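# Stand the lying bottle upright inside the crate

## Task

Take the bottle that lies on its side on the tray and set it standing upright in the crate. It only counts if the bottle stays that way with the robot letting go, the crate and tray are neither tilted nor shifted, and nothing the robot still touches at the end settles downward more than about a fingernail's thickness once left alone.

## Robot and tools

Robot: two six-joint arms (left_arm, right_arm), each ending in a parallel gripper with a wrist camera. Base positions in the scene frame: left_arm at (+0.045, +0.444, 0) m, right_arm at (+0.023, -0.302, 0) m, both turned only slightly about z. Scene frame: origin on the table top midway between the arms, +z up, +x out across the table, left_arm on the +y side. The names left and right say nothing about image sides.

Gripper: fingers point along the gripper's +z axis and close along its y axis. The reported hand position is the spot between the pads when closed, about 2 cm short of the fingertips; closing pushes the tips about 10 mm further along +z. The reported position can be off, more so at long reach.

The row: every command that moves joints uses one flat list of 14 numbers, each in [-1, 1]. The first 7 belong to left_arm, the last 7 to right_arm. Per arm the order is: shoulder, elbow, wrist roll, forearm roll, waist, wrist pitch, then opening. Follow this order only. The six joint numbers are offsets, scaled so 1.0 equals 2.036 rad. The opening is absolute: +1 fully open, -1 shut. Always send all 14 even if one arm is idle (offset 0 keeps a joint still).

Joint ranges (rad): waist and forearm roll and wrist roll -6.283 to 6.283, shoulder -2.304 to 2.304, elbow -4.224 to 0.061, wrist pitch -2.164 to 2.164. Real ends can differ by 0.010 rad. An action pushing a joint more than 0.010 rad beyond its end is refused for both arms; if the first action of a call fails, nothing runs. A joint aimed past its true end stops there and the result may say "joint sent to its limit".

execute_actions(actions): a list of actions; each action is a list of up to 15 rows, one row per 1/30 s step, the last row held to fill 15 steps. Offsets in every row are measured from the joint angles at the start of that action (for the first action, the latest reported angles), not from the previous row. An empty list just returns the state and images. Joint speed is capped, so big offsets may need several actions; leftovers are not finished automatically.

move(target, speed, blocking): target is one 14-number row whose offsets count from the "Joint positions" of the most recent result showing them. All joints travel in step, so the hand traces a curve; duration 0.5 to 10 s. speed (0.01 to 2 rad/s, default 0.5) caps the joint with the longest travel. Paths ignore obstacles and the other arm. Faster motion or aiming further past a contact means harder impacts and pressing. blocking=false returns after 0.5 s while motion continues; until an end is reported, use wait or stop before new moves or actions. The result adds a "move:" line: the ending (done, off_target, moving, held, fault), limits=held or limits=none, and each arm's joint farthest from target.

wait(seconds): 0 to 10, robot holds last command; returns early if a running move finishes. stop(): brakes a running move; it needs some distance. zoom_image(camera, region): camera is cam_left_wrist or cam_right_wrist, region [x0, y0, x1, y1] pixels, at most 504 by 504; both images are 896x504. read_manual(section) gives licence text only. finished_scene(scene): pass the current scene's number once the bottle is stable; irreversible. Replying without a tool call ends everything.

Results: a state line per arm with hand position (m), orientation quaternion wxyz and velocities; "Joint positions" and "Joint velocities" per arm in the row's joint order plus pad gap in metres (0.084 open); "Joint targets" (can drift on their own); grip_measured, the opening on the command scale; joint torques (offset and noisy). "joint command not followed" means a clearance check altered targets. Each step keeps targets within 0.623 rad of measured angles and the hand within 70 mm.

Grasping: to hold, keep commanding an opening well below grip_measured; lower squeezes harder (about 24 N per pad max, for objects up to ~6 cm). Avoid slamming the fingers closed.

Avoid: dropping the bottle, knocking anything off the table, tilting or sliding the crate or tray, arms hitting or pressing each other, and hard contact. A torque fault (limits in N m: waist 52.2, shoulder 52.2, elbow 43.5, forearm roll 23.4, wrist pitch 16.5, wrist roll 16.5, load included) halts that arm for 10 s. Holding loads heats motors: MOTOR HOT from 65 °C, OVER-TEMPERATURE FAULT at 80 °C brakes the arm. Occasional tugs may hit a held part or loose objects. The simulation runs while thinking; the robot keeps its last command. Release the bottle and leave it freestanding before finishing.

Each tool is called after "Request:" as name(argument=value, ...), one argument or row to a line, values as JSON.

## Session

I'll start by checking the current state and camera images.

Request:
execute_actions(
  actions=[],
)

Scene clock: 0.00 s.
left_arm: end_effector_position=(+0.2078, +0.6218, +0.1050) grip_measured=+1.00 end_effector_quat_wxyz=(+0.231, +0.919, -0.302, +0.102) end_effector_velocity=(+0.000, +0.001, +0.000) end_effector_angular_velocity=(+0.000, -0.000, +0.000) | right_arm: end_effector_position=(+0.1541, +0.0386, +0.2479) grip_measured=+1.00 end_effector_quat_wxyz=(-0.032, +0.834, +0.006, +0.550) end_effector_velocity=(+0.000, -0.000, +0.000) end_effector_angular_velocity=(+0.000, -0.000, -0.001)
Joint names: [shoulder, elbow, wrist roll, forearm roll, waist, wrist pitch]
Joint positions: left_arm=[-0.371 -0.47   2.21  -0.489  1.048 -0.595  0.084] | right_arm=[-0.301 -0.48   3.005 -1.29   1.831 -1.211  0.084]
Joint velocities: left_arm=[-0.    -0.001 -0.     0.     0.    -0.001 -0.   ] | right_arm=[ 0.     0.     0.     0.    -0.001 -0.     0.   ]
Joint torques (N m, as the arm reports them, + toward a larger angle): no reading
Joint targets: left_arm=[-0.371 -0.470 2.210 -0.489 1.048 -0.595] | right_arm=[-0.301 -0.480 3.005 -1.290 1.831 -1.211]

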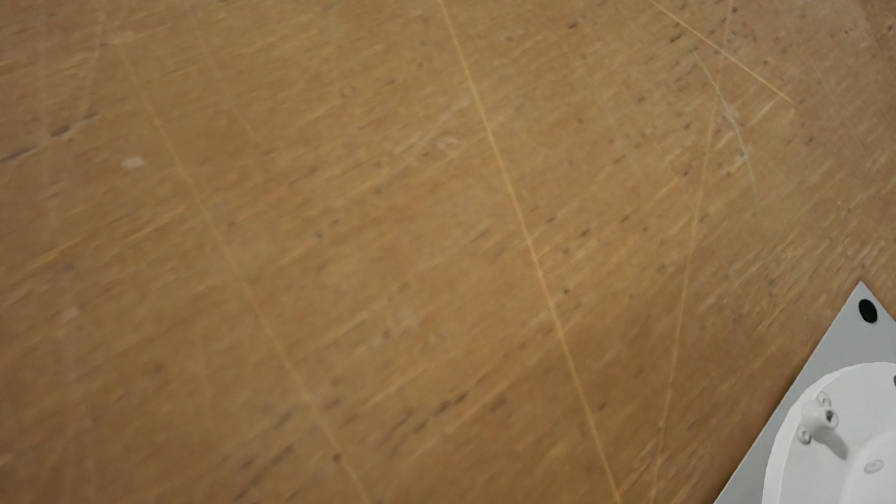

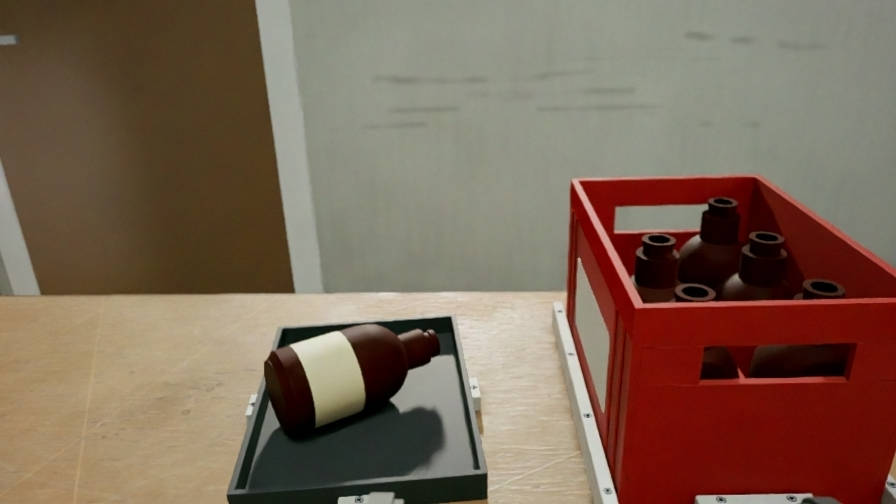

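Request:
zoom_image(
  camera="cam_right_wrist",
  region=[210, 290, 510, 504],
)

Request:
zoom_image(
  camera="cam_right_wrist",
  region=[540, 160, 896, 504],
)

Region (210, 290, 510, 504) of cam_right_wrist's 896x504 image, scaled by 1.680, with more detail than that image has; it fills the top 360 rows of this view, and the rest is white.

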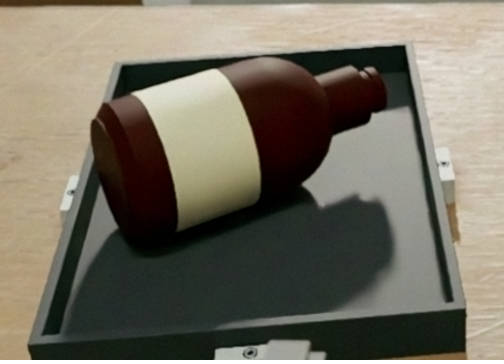

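Region (540, 160, 896, 504) of cam_right_wrist's 896x504 image, scaled by 1.416, with more detail than that image has; it fills the top 487 rows of this view, and the rest is white.

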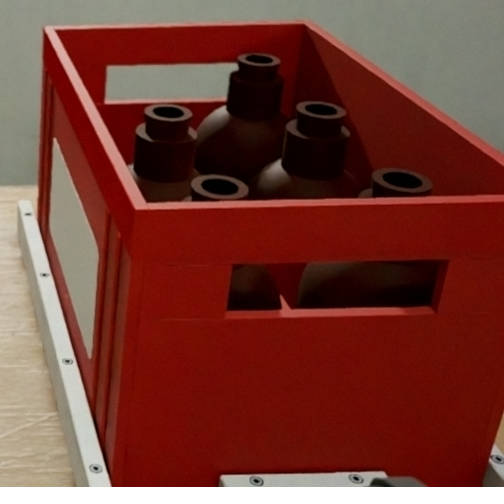

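Request:
move(
  target=[0.01965, -0.22456, -0.80943, 0.24018, -0.77009, -0.0005, 1, -0.07652, -0.46228, -0.47868, 0.6336, -0.68242, 0.12112, 1],
  speed=1.0,
)

Scene clock: 113.13 s.
left_arm: end_effector_position=(+0.4824, +0.2236, +0.2199) grip_measured=+1.00 end_effector_quat_wxyz=(+0.000, +0.870, -0.492, -0.000) end_effector_velocity=(-0.000, -0.002, +0.001) end_effector_angular_velocity=(-0.000, -0.002, -0.005) | right_arm: end_effector_position=(+0.5669, -0.0330, +0.3497) grip_measured=+1.00 end_effector_quat_wxyz=(+0.000, +0.707, -0.707, +0.000) end_effector_velocity=(+0.002, -0.002, +0.001) end_effector_angular_velocity=(+0.004, -0.001, -0.007)
Joint names: [shoulder, elbow, wrist roll, forearm roll, waist, wrist pitch]
Joint positions: left_arm=[-0.331 -0.927  0.563 -0.    -0.519 -0.596  0.084] | right_arm=[-0.457 -1.421  2.031 -0.     0.443 -0.964  0.084]
Joint velocities: left_arm=[ 0.001 -0.001 -0.001  0.001 -0.005 -0.    -0.   ] | right_arm=[ 0.001 -0.002 -0.001  0.003 -0.006 -0.    -0.   ]
Joint torques (N m, as the arm reports them, + toward a larger angle): left_arm=[ 38.15 -21.3    0.09  -0.38   5.27   0.09] | right_arm=[ 28.56 -33.19  -0.27   1.28  -5.13  -0.54]
Joint targets: left_arm=[-0.331 -0.927 0.562 0.000 -0.519 -0.596] | right_arm=[-0.457 -1.421 2.031 -0.000 0.442 -0.964]
move: done; limits=none; left_arm: farthest joint: the waist, 0.001 radians from its target (1.568 radians at the start); right_arm: farthest joint: the waist, 0.001 radians from its target (1.389 radians at the start)
camera_calibration (this result's frames):
cam_left_wrist: T_world_to_cam=[[-0.854232, -0.519891, 0.00144907, 0.560364], [-0.519744, 0.853917, -0.0263198, 0.131521], [0.0124461, -0.0232364, -0.999653, 0.351944], [0, 0, 0, 1]] pos_world=[0.542658, 0.187198, 0.354471]
cam_right_wrist: T_world_to_cam=[[-0.999994, -0.00346706, 0.000977136, 0.601706], [-0.00346523, 0.999992, 0.00186223, 0.101876], [-0.000983584, 0.00185883, -0.999998, 0.483205], [0, 0, 0, 1]] pos_world=[0.60253, -0.100687, 0.482427]

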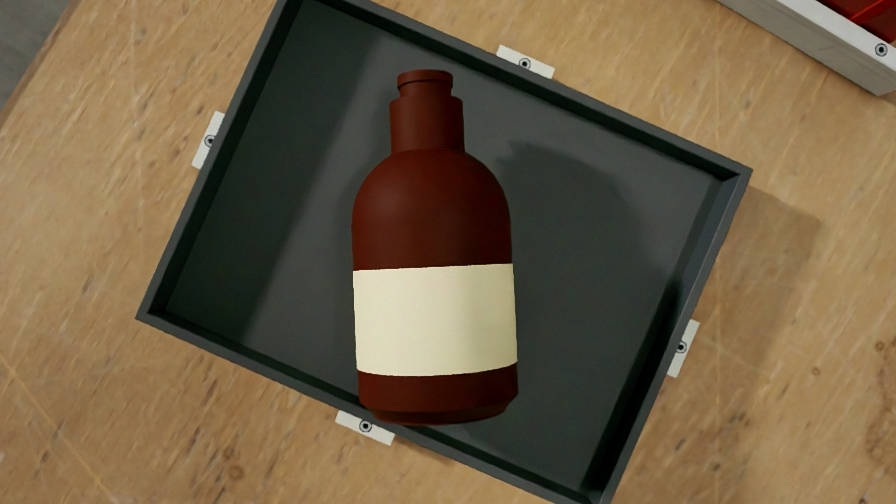

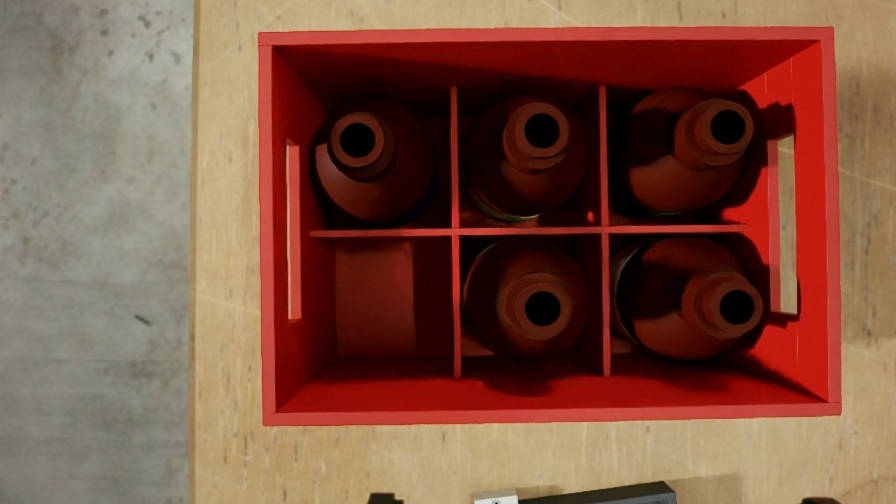

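Request:
zoom_image(
  camera="cam_left_wrist",
  region=[320, 240, 560, 460],
)

Request:
zoom_image(
  camera="cam_left_wrist",
  region=[320, 40, 560, 280],
)

Request:
zoom_image(
  camera="cam_right_wrist",
  region=[240, 190, 490, 440],
)

Region (320, 240, 560, 460) of cam_left_wrist's 896x504 image, scaled by 2.100, with more detail than that image has; it fills the top 462 rows of this view, and the rest is white.

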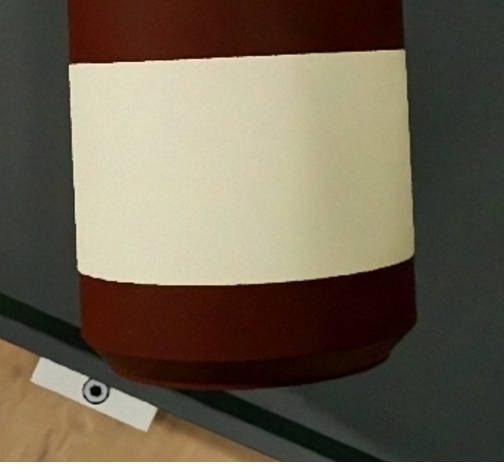

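Region (320, 40, 560, 280) of cam_left_wrist's 896x504 image, scaled by 2.100, with more detail than that image has.

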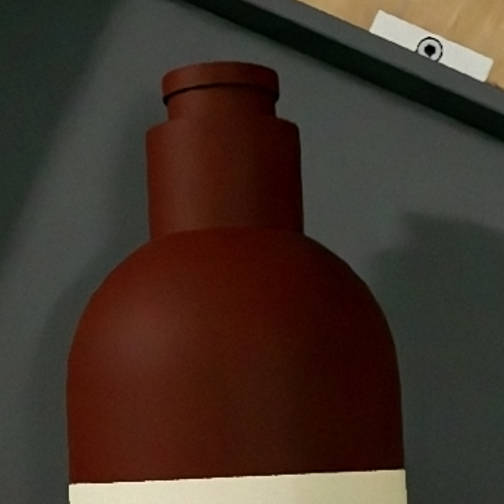

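Region (240, 190, 490, 440) of cam_right_wrist's 896x504 image, scaled by 2.016, with more detail than that image has.

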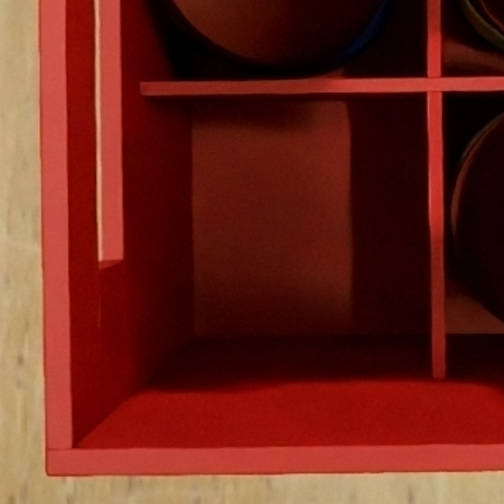

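Request:
zoom_image(
  camera="cam_left_wrist",
  region=[330, 424, 830, 504],
)

Request:
zoom_image(
  camera="cam_right_wrist",
  region=[350, 444, 850, 504],
)

Region (330, 424, 830, 504) of cam_left_wrist's 896x504 image, scaled by 1.008, with more detail than that image has; it fills the top 81 rows of this view, and the rest is white.

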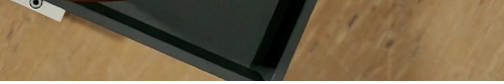

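Region (350, 444, 850, 504) of cam_right_wrist's 896x504 image, scaled by 1.008, with more detail than that image has; it fills the top 60 rows of this view, and the rest is white.

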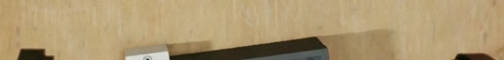

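Request:
move(
  target=[-0.15545, -0.08035, -0.01636, 0, 0.0055, 0.0751, 1, 0, 0, 0, 0, 0, 0, 1],
  speed=0.5,
)

Scene clock: 173.13 s.
left_arm: end_effector_position=(+0.5419, +0.2006, +0.1103) grip_measured=+1.00 end_effector_quat_wxyz=(+0.000, +0.881, -0.473, -0.000) end_effector_velocity=(-0.001, +0.001, -0.003) end_effector_angular_velocity=(+0.001, +0.004, +0.003) | right_arm: end_effector_position=(+0.5669, -0.0330, +0.3497) grip_measured=+1.00 end_effector_quat_wxyz=(+0.000, +0.707, -0.707, +0.000) end_effector_velocity=(+0.000, +0.000, -0.000) end_effector_angular_velocity=(+0.001, -0.000, -0.001)
Joint names: [shoulder, elbow, wrist roll, forearm roll, waist, wrist pitch]
Joint positions: left_arm=[-0.647 -1.09   0.529 -0.    -0.507 -0.444  0.084] | right_arm=[-0.457 -1.421  2.031 -0.     0.443 -0.964  0.084]
Joint velocities: left_arm=[-0.004  0.002  0.    -0.002  0.001  0.001 -0.   ] | right_arm=[-0.    -0.     0.     0.001  0.     0.001 -0.   ]
Joint torques (N m, as the arm reports them, + toward a larger angle): left_arm=[ 48.86 -19.29   0.13  -0.54   4.81   0.09] | right_arm=[ 25.29 -34.5   -0.18   1.04  -5.38  -0.64]
Joint targets: left_arm=[-0.647 -1.090 0.529 -0.000 -0.507 -0.444] | right_arm=[-0.457 -1.421 2.031 -0.000 0.443 -0.964]
move: done; limits=none; left_arm: farthest joint: the shoulder, 0.001 radians from its target (0.317 radians at the start); right_arm: farthest joint: the waist, 0.000 radians from its target (0.001 radians at the start)
camera_calibration (this result's frames):
cam_left_wrist: T_world_to_cam=[[-0.830275, -0.557353, 0.00114766, 0.593911], [-0.557179, 0.829961, -0.0267691, 0.204354], [0.0139673, -0.0228652, -0.999641, 0.240244], [0, 0, 0, 1]] pos_world=[0.603616, 0.166905, 0.244947]
cam_right_wrist: T_world_to_cam=[[-0.999994, -0.0034652, 0.000975678, 0.601707], [-0.00346338, 0.999992, 0.00186317, 0.101876], [-0.000982127, 0.00185978, -0.999998, 0.483205], [0, 0, 0, 1]] pos_world=[0.60253, -0.100688, 0.482427]

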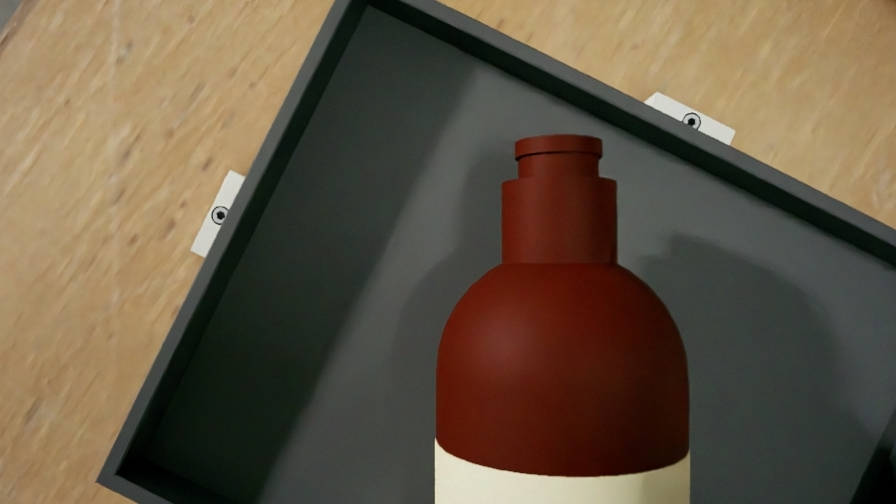

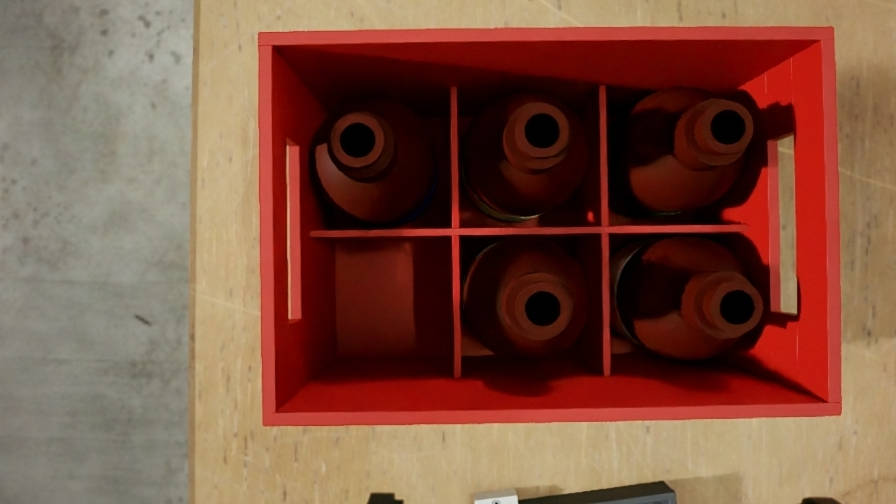

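Request:
move(
  target=[-0.06277, -0.00791, 0, 0, 0, 0.05515, 1, 0, 0, 0, 0, 0, 0, 1],
  speed=0.15,
)

Scene clock: 186.77 s.
left_arm: end_effector_position=(+0.5422, +0.2004, +0.0446) grip_measured=+1.00 end_effector_quat_wxyz=(+0.000, +0.881, -0.473, +0.000) end_effector_velocity=(-0.001, +0.000, -0.001) end_effector_angular_velocity=(+0.001, +0.001, -0.000) | right_arm: end_effector_position=(+0.5669, -0.0330, +0.3497) grip_measured=+1.00 end_effector_quat_wxyz=(+0.000, +0.707, -0.707, +0.000) end_effector_velocity=(-0.001, -0.000, +0.001) end_effector_angular_velocity=(-0.001, +0.001, +0.000)
Joint names: [shoulder, elbow, wrist roll, forearm roll, waist, wrist pitch]
Joint positions: left_arm=[-0.774 -1.106  0.529 -0.    -0.507 -0.331  0.084] | right_arm=[-0.457 -1.421  2.031 -0.     0.443 -0.964  0.084]
Joint velocities: left_arm=[-0.002  0.     0.    -0.    -0.     0.    -0.   ] | right_arm=[ 0.001 -0.     0.    -0.     0.    -0.002  0.   ]
Joint torques (N m, as the arm reports them, + toward a larger angle): left_arm=[ 51.15 -17.2    0.1   -0.78   4.57   0.16] | right_arm=[ 26.94 -35.13  -0.06   0.54  -1.47  -0.81]
Joint targets: left_arm=[-0.774 -1.106 0.529 -0.000 -0.507 -0.331] | right_arm=[-0.457 -1.421 2.031 -0.000 0.443 -0.964]
move: done; limits=none; left_arm: farthest joint: the shoulder, 0.001 radians from its target (0.127 radians at the start); right_arm: farthest joint: the waist, 0.000 radians from its target (0.000 radians at the start)
camera_calibration (this result's frames):
cam_left_wrist: T_world_to_cam=[[-0.830274, -0.557355, 0.000662713, 0.594184], [-0.557158, 0.829948, -0.0275867, 0.20292], [0.0148255, -0.0232737, -0.999619, 0.17411], [0, 0, 0, 1]] pos_world=[0.603813, 0.16681, 0.179248]
cam_right_wrist: T_world_to_cam=[[-0.999994, -0.00346531, 0.000975771, 0.601707], [-0.00346348, 0.999992, 0.00186316, 0.101876], [-0.00098222, 0.00185977, -0.999998, 0.483205], [0, 0, 0, 1]] pos_world=[0.60253, -0.100688, 0.482427]

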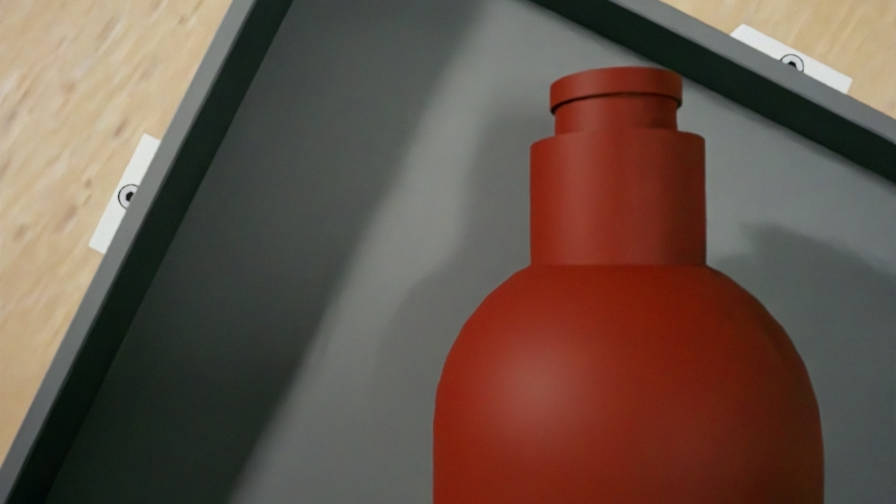

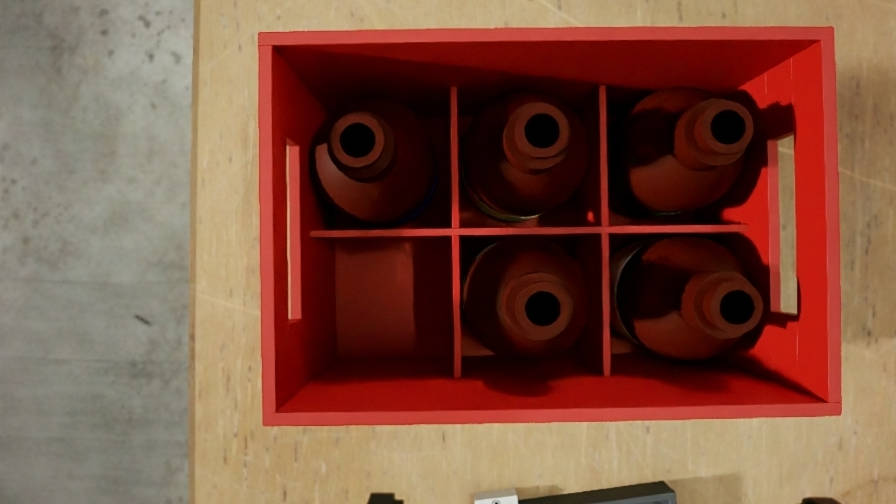

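Request:
execute_actions(
  actions=[
    [[0,0,0,0,0,0,0.95,0,0,0,0,0,0,1],[0,0,0,0,0,0,0.9,0,0,0,0,0,0,1],[0,0,0,0,0,0,0.86,0,0,0,0,0,0,1],[0,0,0,0,0,0,0.82,0,0,0,0,0,0,1],[0,0,0,0,0,0,0.79,0,0,0,0,0,0,1],[0,0,0,0,0,0,0.76,0,0,0,0,0,0,1],[0,0,0,0,0,0,0.73,0,0,0,0,0,0,1],[0,0,0,0,0,0,0.70,0,0,0,0,0,0,1],[0,0,0,0,0,0,0.67,0,0,0,0,0,0,1],[0,0,0,0,0,0,0.64,0,0,0,0,0,0,1],[0,0,0,0,0,0,0.6,0,0,0,0,0,0,1],[0,0,0,0,0,0,0.55,0,0,0,0,0,0,1],[0,0,0,0,0,0,0.5,0,0,0,0,0,0,1],[0,0,0,0,0,0,0.4,0,0,0,0,0,0,1],[0,0,0,0,0,0,0.3,0,0,0,0,0,0,1]],
    [[0,0,0,0,0,0,0.2,0,0,0,0,0,0,1],[0,0,0,0,0,0,0.1,0,0,0,0,0,0,1],[0,0,0,0,0,0,0.0,0,0,0,0,0,0,1],[0,0,0,0,0,0,-0.2,0,0,0,0,0,0,1],[0,0,0,0,0,0,-0.4,0,0,0,0,0,0,1],[0,0,0,0,0,0,-0.6,0,0,0,0,0,0,1],[0,0,0,0,0,0,-0.8,0,0,0,0,0,0,1],[0,0,0,0,0,0,-1,0,0,0,0,0,0,1]],
  ],
)

Scene clock: 193.60 s.
left_arm: end_effector_position=(+0.5422, +0.2004, +0.0446) grip_measured=+0.72 end_effector_quat_wxyz=(+0.000, +0.881, -0.473, +0.000) end_effector_velocity=(+0.000, +0.000, -0.000) end_effector_angular_velocity=(-0.000, -0.000, -0.000) | right_arm: end_effector_position=(+0.5669, -0.0330, +0.3497) grip_measured=+1.00 end_effector_quat_wxyz=(+0.000, +0.707, -0.707, +0.000) end_effector_velocity=(+0.000, +0.001, +0.001) end_effector_angular_velocity=(+0.000, -0.001, +0.001)
Joint names: [shoulder, elbow, wrist roll, forearm roll, waist, wrist pitch]
Joint positions: left_arm=[-0.774 -1.106  0.529 -0.    -0.508 -0.332  0.074] | right_arm=[-0.457 -1.421  2.031 -0.     0.443 -0.964  0.084]
Joint velocities: left_arm=[0. 0. 0. 0. 0. 0. 0.] | right_arm=[-0.    -0.002  0.     0.     0.001 -0.001  0.   ]
Joint torques (N m, as the arm reports them, + toward a larger angle): left_arm=[ 49.73 -17.17   0.13  -0.67   5.02   0.3 ] | right_arm=[ 24.73 -35.71  -0.55   0.87  -4.27  -0.87]
Joint targets: left_arm=[-0.774 -1.106 0.529 -0.000 -0.508 -0.332] | right_arm=[-0.457 -1.421 2.031 -0.000 0.443 -0.964]
camera_calibration (this result's frames):
cam_left_wrist: T_world_to_cam=[[-0.830279, -0.557348, 0.000674637, 0.594182], [-0.557152, 0.829953, -0.0275733, 0.202937], [0.014808, -0.0232694, -0.99962, 0.174174], [0, 0, 0, 1]] pos_world=[0.603824, 0.166791, 0.179303]
cam_right_wrist: T_world_to_cam=[[-0.999994, -0.00346525, 0.00097587, 0.601707], [-0.00346343, 0.999992, 0.00186316, 0.101876], [-0.000982319, 0.00185977, -0.999998, 0.483205], [0, 0, 0, 1]] pos_world=[0.60253, -0.100688, 0.482427]

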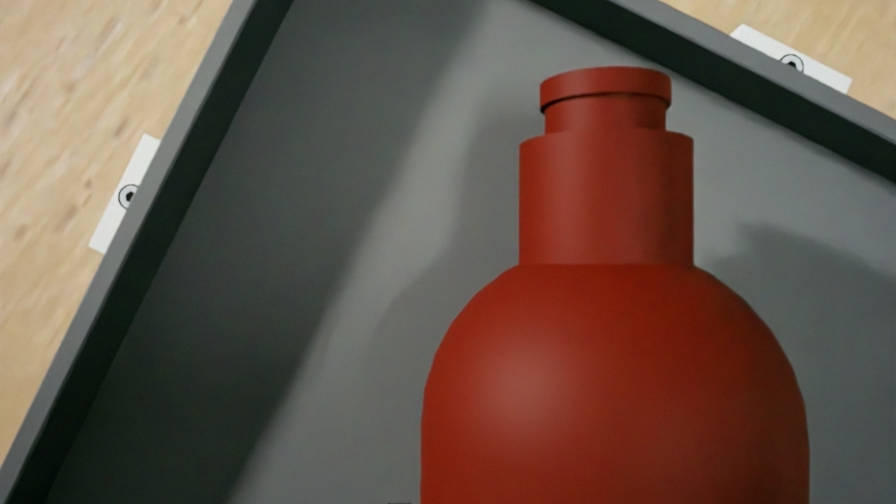

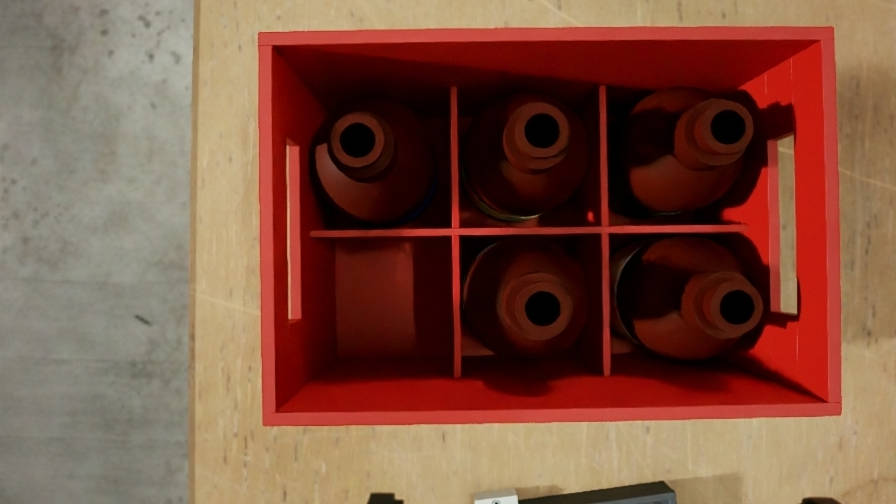

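Request:
move(
  target=[0.06277, 0.00791, 0, 0, 0, 0, -1, 0, 0, 0, 0, 0, 0, 1],
  speed=0.2,
)

Scene clock: 222.87 s.
left_arm: end_effector_position=(+0.5664, +0.1885, +0.1118) grip_measured=+0.72 end_effector_quat_wxyz=(-0.002, +0.880, -0.472, +0.056) end_effector_velocity=(+0.000, -0.001, +0.001) end_effector_angular_velocity=(-0.001, -0.001, +0.001) | right_arm: end_effector_position=(+0.5669, -0.0330, +0.3497) grip_measured=+1.00 end_effector_quat_wxyz=(+0.000, +0.707, -0.707, +0.000) end_effector_velocity=(-0.000, +0.001, -0.000) end_effector_angular_velocity=(-0.001, +0.000, +0.001)
Joint names: [shoulder, elbow, wrist roll, forearm roll, waist, wrist pitch]
Joint positions: left_arm=[-0.647 -1.09   0.529 -0.    -0.508 -0.332  0.074] | right_arm=[-0.457 -1.421  2.031 -0.     0.443 -0.964  0.084]
Joint velocities: left_arm=[ 0.001  0.    -0.    -0.001 -0.     0.001 -0.   ] | right_arm=[-0.001 -0.     0.    -0.     0.001  0.     0.   ]
Joint torques (N m, as the arm reports them, + toward a larger angle): left_arm=[ 50.88 -20.44   0.15  -0.71   5.17   0.45] | right_arm=[ 25.21 -33.26  -0.49   2.03  -3.24  -0.77]
Joint targets: left_arm=[-0.646 -1.090 0.529 -0.000 -0.508 -0.332] | right_arm=[-0.457 -1.421 2.031 -0.000 0.443 -0.964]
move: done; limits=none; left_arm: farthest joint: the shoulder, 0.001 radians from its target (0.128 radians at the start); right_arm: farthest joint: the waist, 0.000 radians from its target (0.000 radians at the start)
camera_calibration (this result's frames):
cam_left_wrist: T_world_to_cam=[[-0.827577, -0.558673, -0.0547742, 0.61254], [-0.549624, 0.826262, -0.123309, 0.23525], [0.114147, -0.0719424, -0.990856, 0.19266], [0, 0, 0, 1]] pos_world=[0.614231, 0.161692, 0.253458]
cam_right_wrist: T_world_to_cam=[[-0.999994, -0.00346534, 0.000975788, 0.601707], [-0.00346351, 0.999992, 0.00186314, 0.101876], [-0.000982237, 0.00185975, -0.999998, 0.483205], [0, 0, 0, 1]] pos_world=[0.60253, -0.100688, 0.482427]

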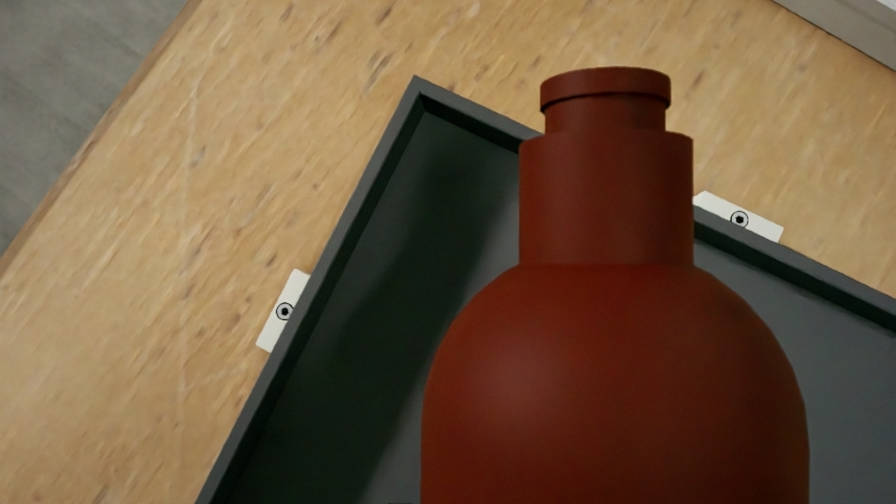

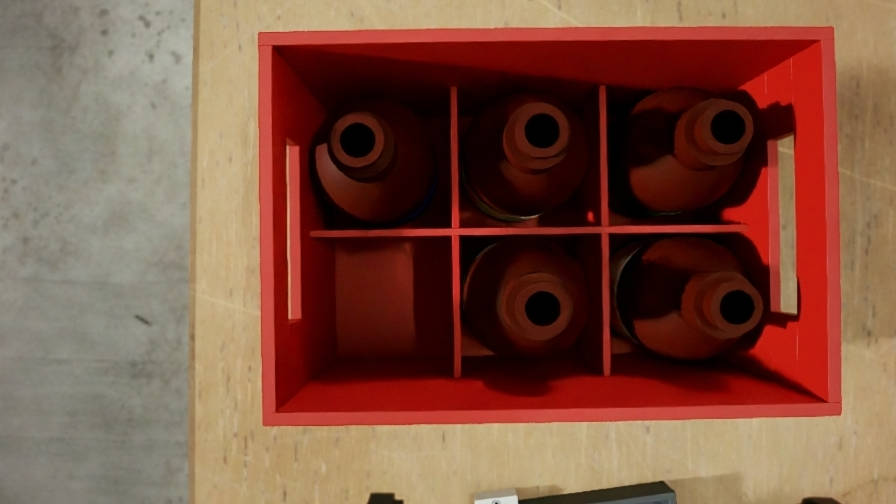

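Request:
move(
  target=[0.01881, 0.26508, -0.25982, 0, -0.09077, 0.96302, -1, -0.01503, -0.12053, -0.35511, 0, 0.10241, -0.10545, 0.35],
  speed=1.0,
)

Scene clock: 233.60 s.
left_arm: end_effector_position=(+0.5203, +0.0900, +0.2501) grip_measured=+0.72 end_effector_quat_wxyz=(+0.222, +0.671, -0.223, +0.671) end_effector_velocity=(-0.001, -0.000, -0.000) end_effector_angular_velocity=(-0.001, +0.000, -0.001) | right_arm: end_effector_position=(+0.5199, +0.0900, +0.4397) grip_measured=+0.34 end_effector_quat_wxyz=(+0.000, +0.949, -0.315, -0.000) end_effector_velocity=(+0.000, +0.001, +0.000) end_effector_angular_velocity=(+0.001, -0.001, +0.001)
Joint names: [shoulder, elbow, wrist roll, forearm roll, waist, wrist pitch]
Joint positions: left_arm=[-0.608 -0.551  0.001 -0.    -0.692  1.628  0.074] | right_arm=[-0.488 -1.666  1.308 -0.     0.651 -1.179  0.059]
Joint velocities: left_arm=[-0.     0.001 -0.001  0.001 -0.     0.002  0.   ] | right_arm=[-0.001 -0.001 -0.001 -0.     0.001  0.     0.   ]
Joint torques (N m, as the arm reports them, + toward a larger angle): left_arm=[ 39.81 -12.42   0.06  -1.09   5.31   3.08] | right_arm=[ 29.15 -37.04  -0.31   1.28  -8.52  -0.99]
Joint targets: left_arm=[-0.608 -0.551 0.000 -0.000 -0.692 1.629] | right_arm=[-0.488 -1.666 1.308 -0.000 0.651 -1.179]
move: done; limits=none; left_arm: farthest joint: the waist, 0.001 radians from its target (0.185 radians at the start); right_arm: farthest joint: the waist, 0.000 radians from its target (0.209 radians at the start)
camera_calibration (this result's frames):
cam_left_wrist: T_world_to_cam=[[-0.598133, -0.801383, 0.00471309, 0.414481], [0.0187452, -0.01987, -0.999627, 0.307952], [0.801177, -0.597822, 0.026907, -0.236863], [0, 0, 0, 1]] pos_world=[0.431911, 0.196675, 0.312256]
cam_right_wrist: T_world_to_cam=[[-0.594174, -0.804335, 0.00127186, 0.416013], [-0.804332, 0.594175, 0.00229387, 0.431293], [-0.00260075, 0.00033996, -0.999997, 0.573978], [0, 0, 0, 1]] pos_world=[0.59558, 0.0781553, 0.572458]

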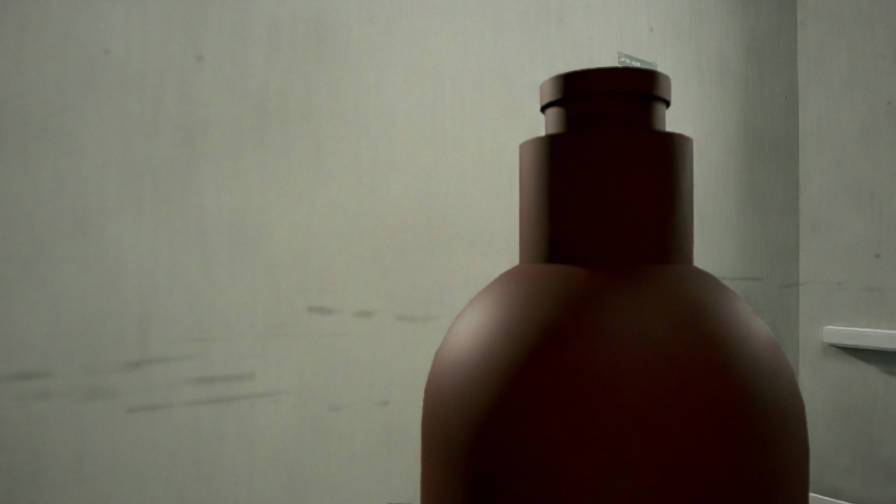

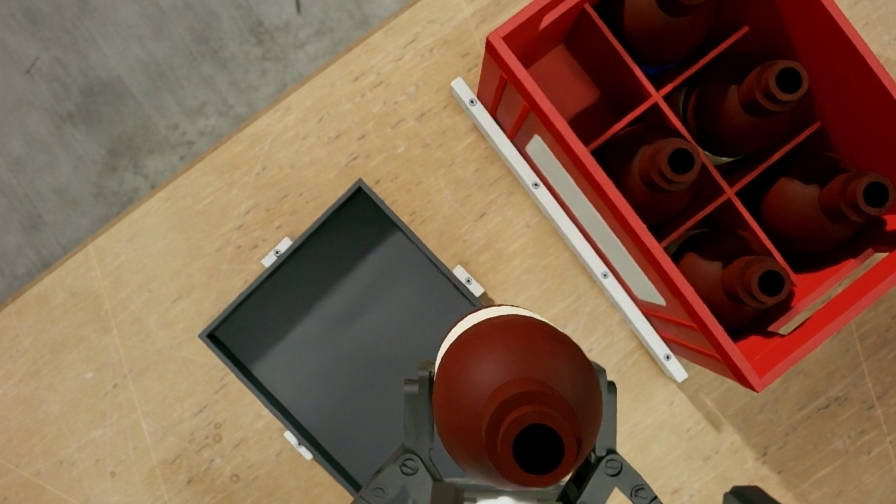

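Request:
zoom_image(
  camera="cam_right_wrist",
  region=[400, 300, 640, 504],
)

Request:
zoom_image(
  camera="cam_right_wrist",
  region=[410, 454, 810, 504],
)

Region (400, 300, 640, 504) of cam_right_wrist's 896x504 image, scaled by 2.100, with more detail than that image has; it fills the top 428 rows of this view, and the rest is white.

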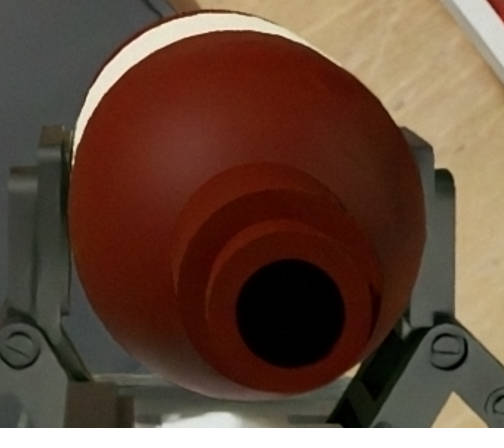

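Region (410, 454, 810, 504) of cam_right_wrist's 896x504 image, scaled by 1.260, with more detail than that image has; it fills the top 63 rows of this view, and the rest is white.

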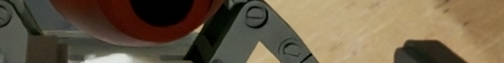

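Request:
move(
  target=[0, 0, 0, 0, 0, 0.0003, -1, -0.02385, 0.06499, -0.00214, 0, -0.00214, 0.08883, 0.35],
  speed=0.25,
)

Scene clock: 258.70 s.
left_arm: end_effector_position=(+0.5203, +0.0900, +0.2502) grip_measured=+0.72 end_effector_quat_wxyz=(+0.222, +0.671, -0.223, +0.671) end_effector_velocity=(+0.000, +0.000, -0.000) end_effector_angular_velocity=(+0.000, +0.000, +0.000) | right_arm: end_effector_position=(+0.5255, +0.0908, +0.3501) grip_measured=+0.34 end_effector_quat_wxyz=(+0.000, +0.949, -0.315, +0.000) end_effector_velocity=(-0.000, -0.001, -0.002) end_effector_angular_velocity=(-0.001, +0.002, -0.001)
Joint names: [shoulder, elbow, wrist roll, forearm roll, waist, wrist pitch]
Joint positions: left_arm=[-0.608 -0.551  0.001 -0.    -0.692  1.629  0.074] | right_arm=[-0.536 -1.534  1.304 -0.     0.647 -0.998  0.059]
Joint velocities: left_arm=[-0. -0.  0.  0.  0. -0.  0.] | right_arm=[-0.001  0.003  0.     0.    -0.001  0.002 -0.   ]
Joint torques (N m, as the arm reports them, + toward a larger angle): left_arm=[ 39.97 -12.62   0.09  -0.92   4.81   3.08] | right_arm=[ 25.44 -31.99  -0.18   1.21  -3.28  -0.62]
Joint targets: left_arm=[-0.608 -0.551 0.001 -0.000 -0.692 1.629] | right_arm=[-0.536 -1.534 1.304 -0.000 0.647 -0.998]
move: done; limits=none; left_arm: farthest joint: the waist, 0.000 radians from its target (0.000 radians at the start); right_arm: farthest joint: the shoulder, 0.001 radians from its target (0.049 radians at the start)
camera_calibration (this result's frames):
cam_left_wrist: T_world_to_cam=[[-0.598136, -0.801381, 0.0047124, 0.414481], [0.0192341, -0.020234, -0.99961, 0.307875], [0.801164, -0.597812, 0.0275165, -0.237013], [0, 0, 0, 1]] pos_world=[0.431881, 0.196698, 0.312323]
cam_right_wrist: T_world_to_cam=[[-0.594117, -0.804378, 0.00075551, 0.420255], [-0.804376, 0.594117, 0.00219814, 0.435509], [-0.002217, 0.000698238, -0.999997, 0.484105], [0, 0, 0, 1]] pos_world=[0.601067, 0.0789631, 0.482829]

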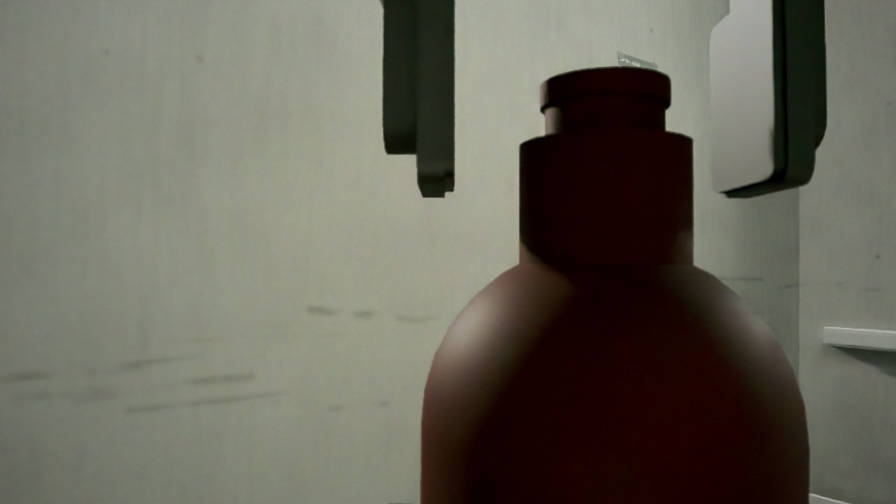

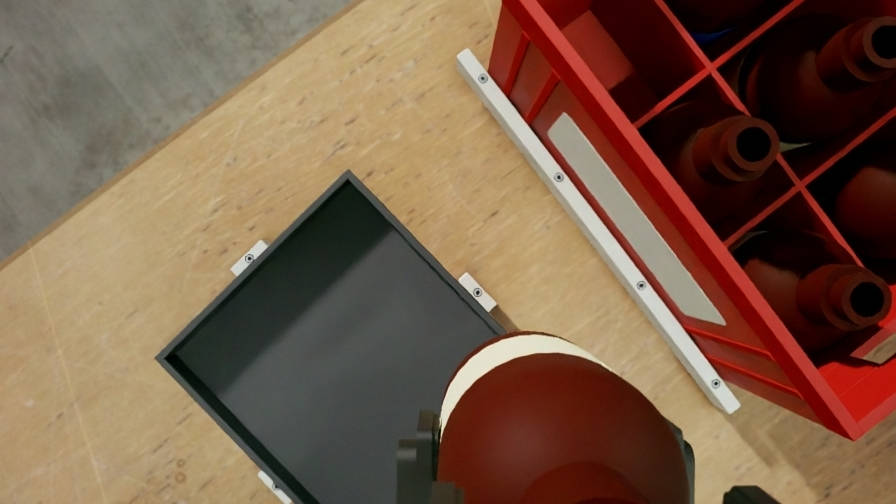

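Request:
zoom_image(
  camera="cam_left_wrist",
  region=[600, 40, 850, 290],
)

Request:
zoom_image(
  camera="cam_left_wrist",
  region=[370, 40, 620, 290],
)

Request:
zoom_image(
  camera="cam_right_wrist",
  region=[400, 320, 800, 504],
)

Region (600, 40, 850, 290) of cam_left_wrist's 896x504 image, scaled by 2.016, with more detail than that image has.

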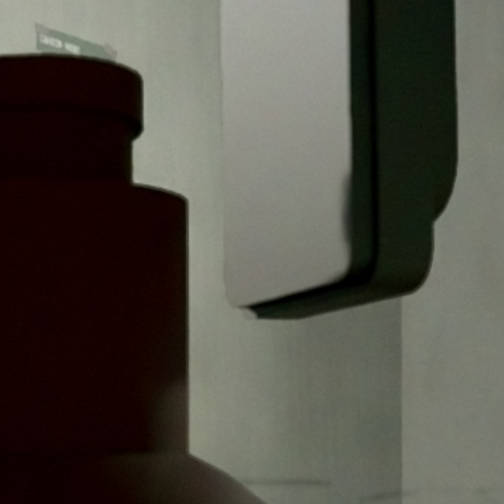

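Region (370, 40, 620, 290) of cam_left_wrist's 896x504 image, scaled by 2.016, with more detail than that image has.

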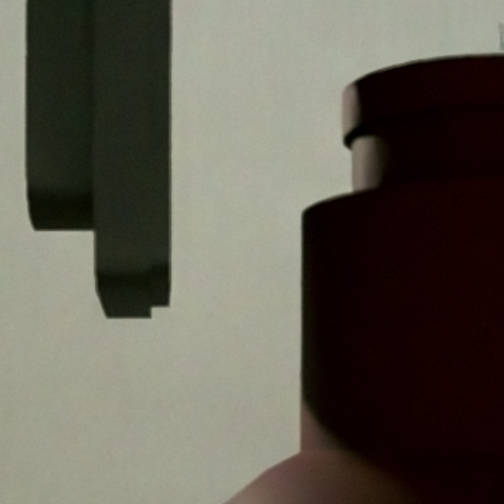

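Region (400, 320, 800, 504) of cam_right_wrist's 896x504 image, scaled by 1.260, with more detail than that image has; it fills the top 232 rows of this view, and the rest is white.

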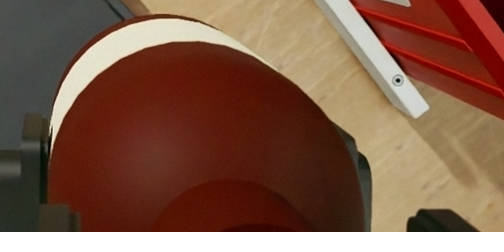

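Request:
execute_actions(
  actions=[
    [[0,0,0,0,0,0,-1,0.00017,0.00091,0.00018,0,0.00018,0.00075,0.32],[0,0,0,0,0,0,-1,0.00033,0.00182,0.00036,0,0.00036,0.00149,0.29],[0,0,0,0,0,0,-1,0.0005,0.00273,0.00054,0,0.00055,0.00224,0.26],[0,0,0,0,0,0,-1,0.00066,0.00364,0.00072,0,0.00073,0.00298,0.23],[0,0,0,0,0,0,-1,0.00083,0.00455,0.0009,0,0.00091,0.00373,0.2],[0,0,0,0,0,0,-1,0.00083,0.00455,0.0009,0,0.00091,0.00373,0.17],[0,0,0,0,0,0,-1,0.00083,0.00455,0.0009,0,0.00091,0.00373,0.14],[0,0,0,0,0,0,-1,0.00083,0.00455,0.0009,0,0.00091,0.00373,0.11],[0,0,0,0,0,0,-1,0.00083,0.00455,0.0009,0,0.00091,0.00373,0.08],[0,0,0,0,0,0,-1,0.00083,0.00455,0.0009,0,0.00091,0.00373,0.05],[0,0,0,0,0,0,-1,0.00083,0.00455,0.0009,0,0.00091,0.00373,0.02],[0,0,0,0,0,0,-1,0.00083,0.00455,0.0009,0,0.00091,0.00373,-0.01],[0,0,0,0,0,0,-1,0.00083,0.00455,0.0009,0,0.00091,0.00373,-0.04],[0,0,0,0,0,0,-1,0.00083,0.00455,0.0009,0,0.00091,0.00373,-0.07],[0,0,0,0,0,0,-1,0.00083,0.00455,0.0009,0,0.00091,0.00373,-0.1]],
  ],
)

Scene clock: 276.00 s.
left_arm: end_effector_position=(+0.5203, +0.0900, +0.2502) grip_measured=+0.72 end_effector_quat_wxyz=(+0.222, +0.671, -0.223, +0.671) end_effector_velocity=(-0.000, -0.000, +0.000) end_effector_angular_velocity=(+0.000, +0.000, -0.001) | right_arm: end_effector_position=(+0.5237, +0.0909, +0.3471) grip_measured=-0.09 end_effector_quat_wxyz=(+0.000, +0.949, -0.315, +0.000) end_effector_velocity=(+0.000, +0.000, +0.000) end_effector_angular_velocity=(+0.001, -0.002, +0.001)
Joint names: [shoulder, elbow, wrist roll, forearm roll, waist, wrist pitch]
Joint positions: left_arm=[-0.608 -0.551  0.001 -0.    -0.692  1.629  0.074] | right_arm=[-0.534 -1.525  1.306 -0.     0.649 -0.991  0.04 ]
Joint velocities: left_arm=[ 0.    -0.    -0.     0.002  0.001 -0.001 -0.   ] | right_arm=[ 0.    -0.     0.    -0.001  0.     0.001 -0.039]
Joint torques (N m, as the arm reports them, + toward a larger angle): left_arm=[ 39.44 -12.61   0.1   -0.96   5.44   3.1 ] | right_arm=[ 26.65 -34.17  -0.26   1.07  -4.74  -0.63]
Joint targets: left_arm=[-0.608 -0.551 0.001 -0.000 -0.692 1.629] | right_arm=[-0.534 -1.525 1.306 -0.000 0.649 -0.991]
camera_calibration (this result's frames):
cam_left_wrist: T_world_to_cam=[[-0.598136, -0.801381, 0.00471249, 0.414481], [0.0192339, -0.020234, -0.99961, 0.307875], [0.801164, -0.597812, 0.0275164, -0.237013], [0, 0, 0, 1]] pos_world=[0.431881, 0.196698, 0.312323]
cam_right_wrist: T_world_to_cam=[[-0.594107, -0.804385, 0.000694205, 0.419282], [-0.804383, 0.594107, 0.00218278, 0.434034], [-0.00216822, 0.000738396, -0.999997, 0.481107], [0, 0, 0, 1]] pos_world=[0.599271, 0.0790466, 0.479867]

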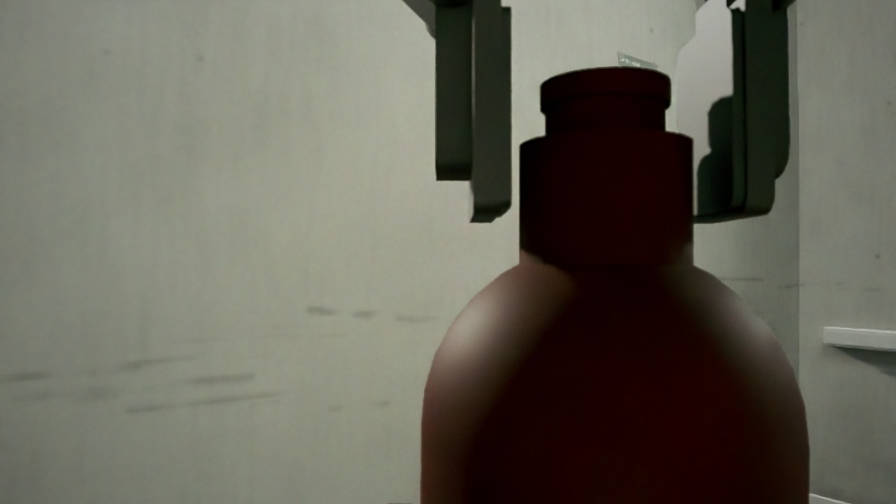

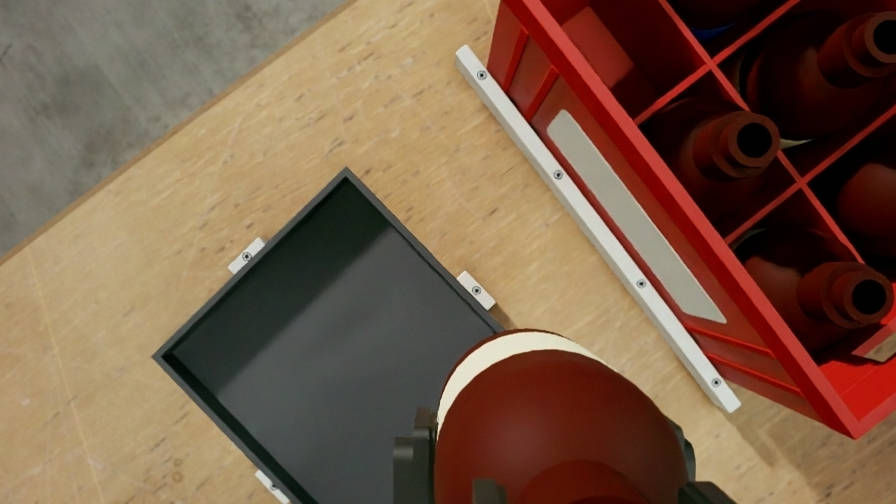

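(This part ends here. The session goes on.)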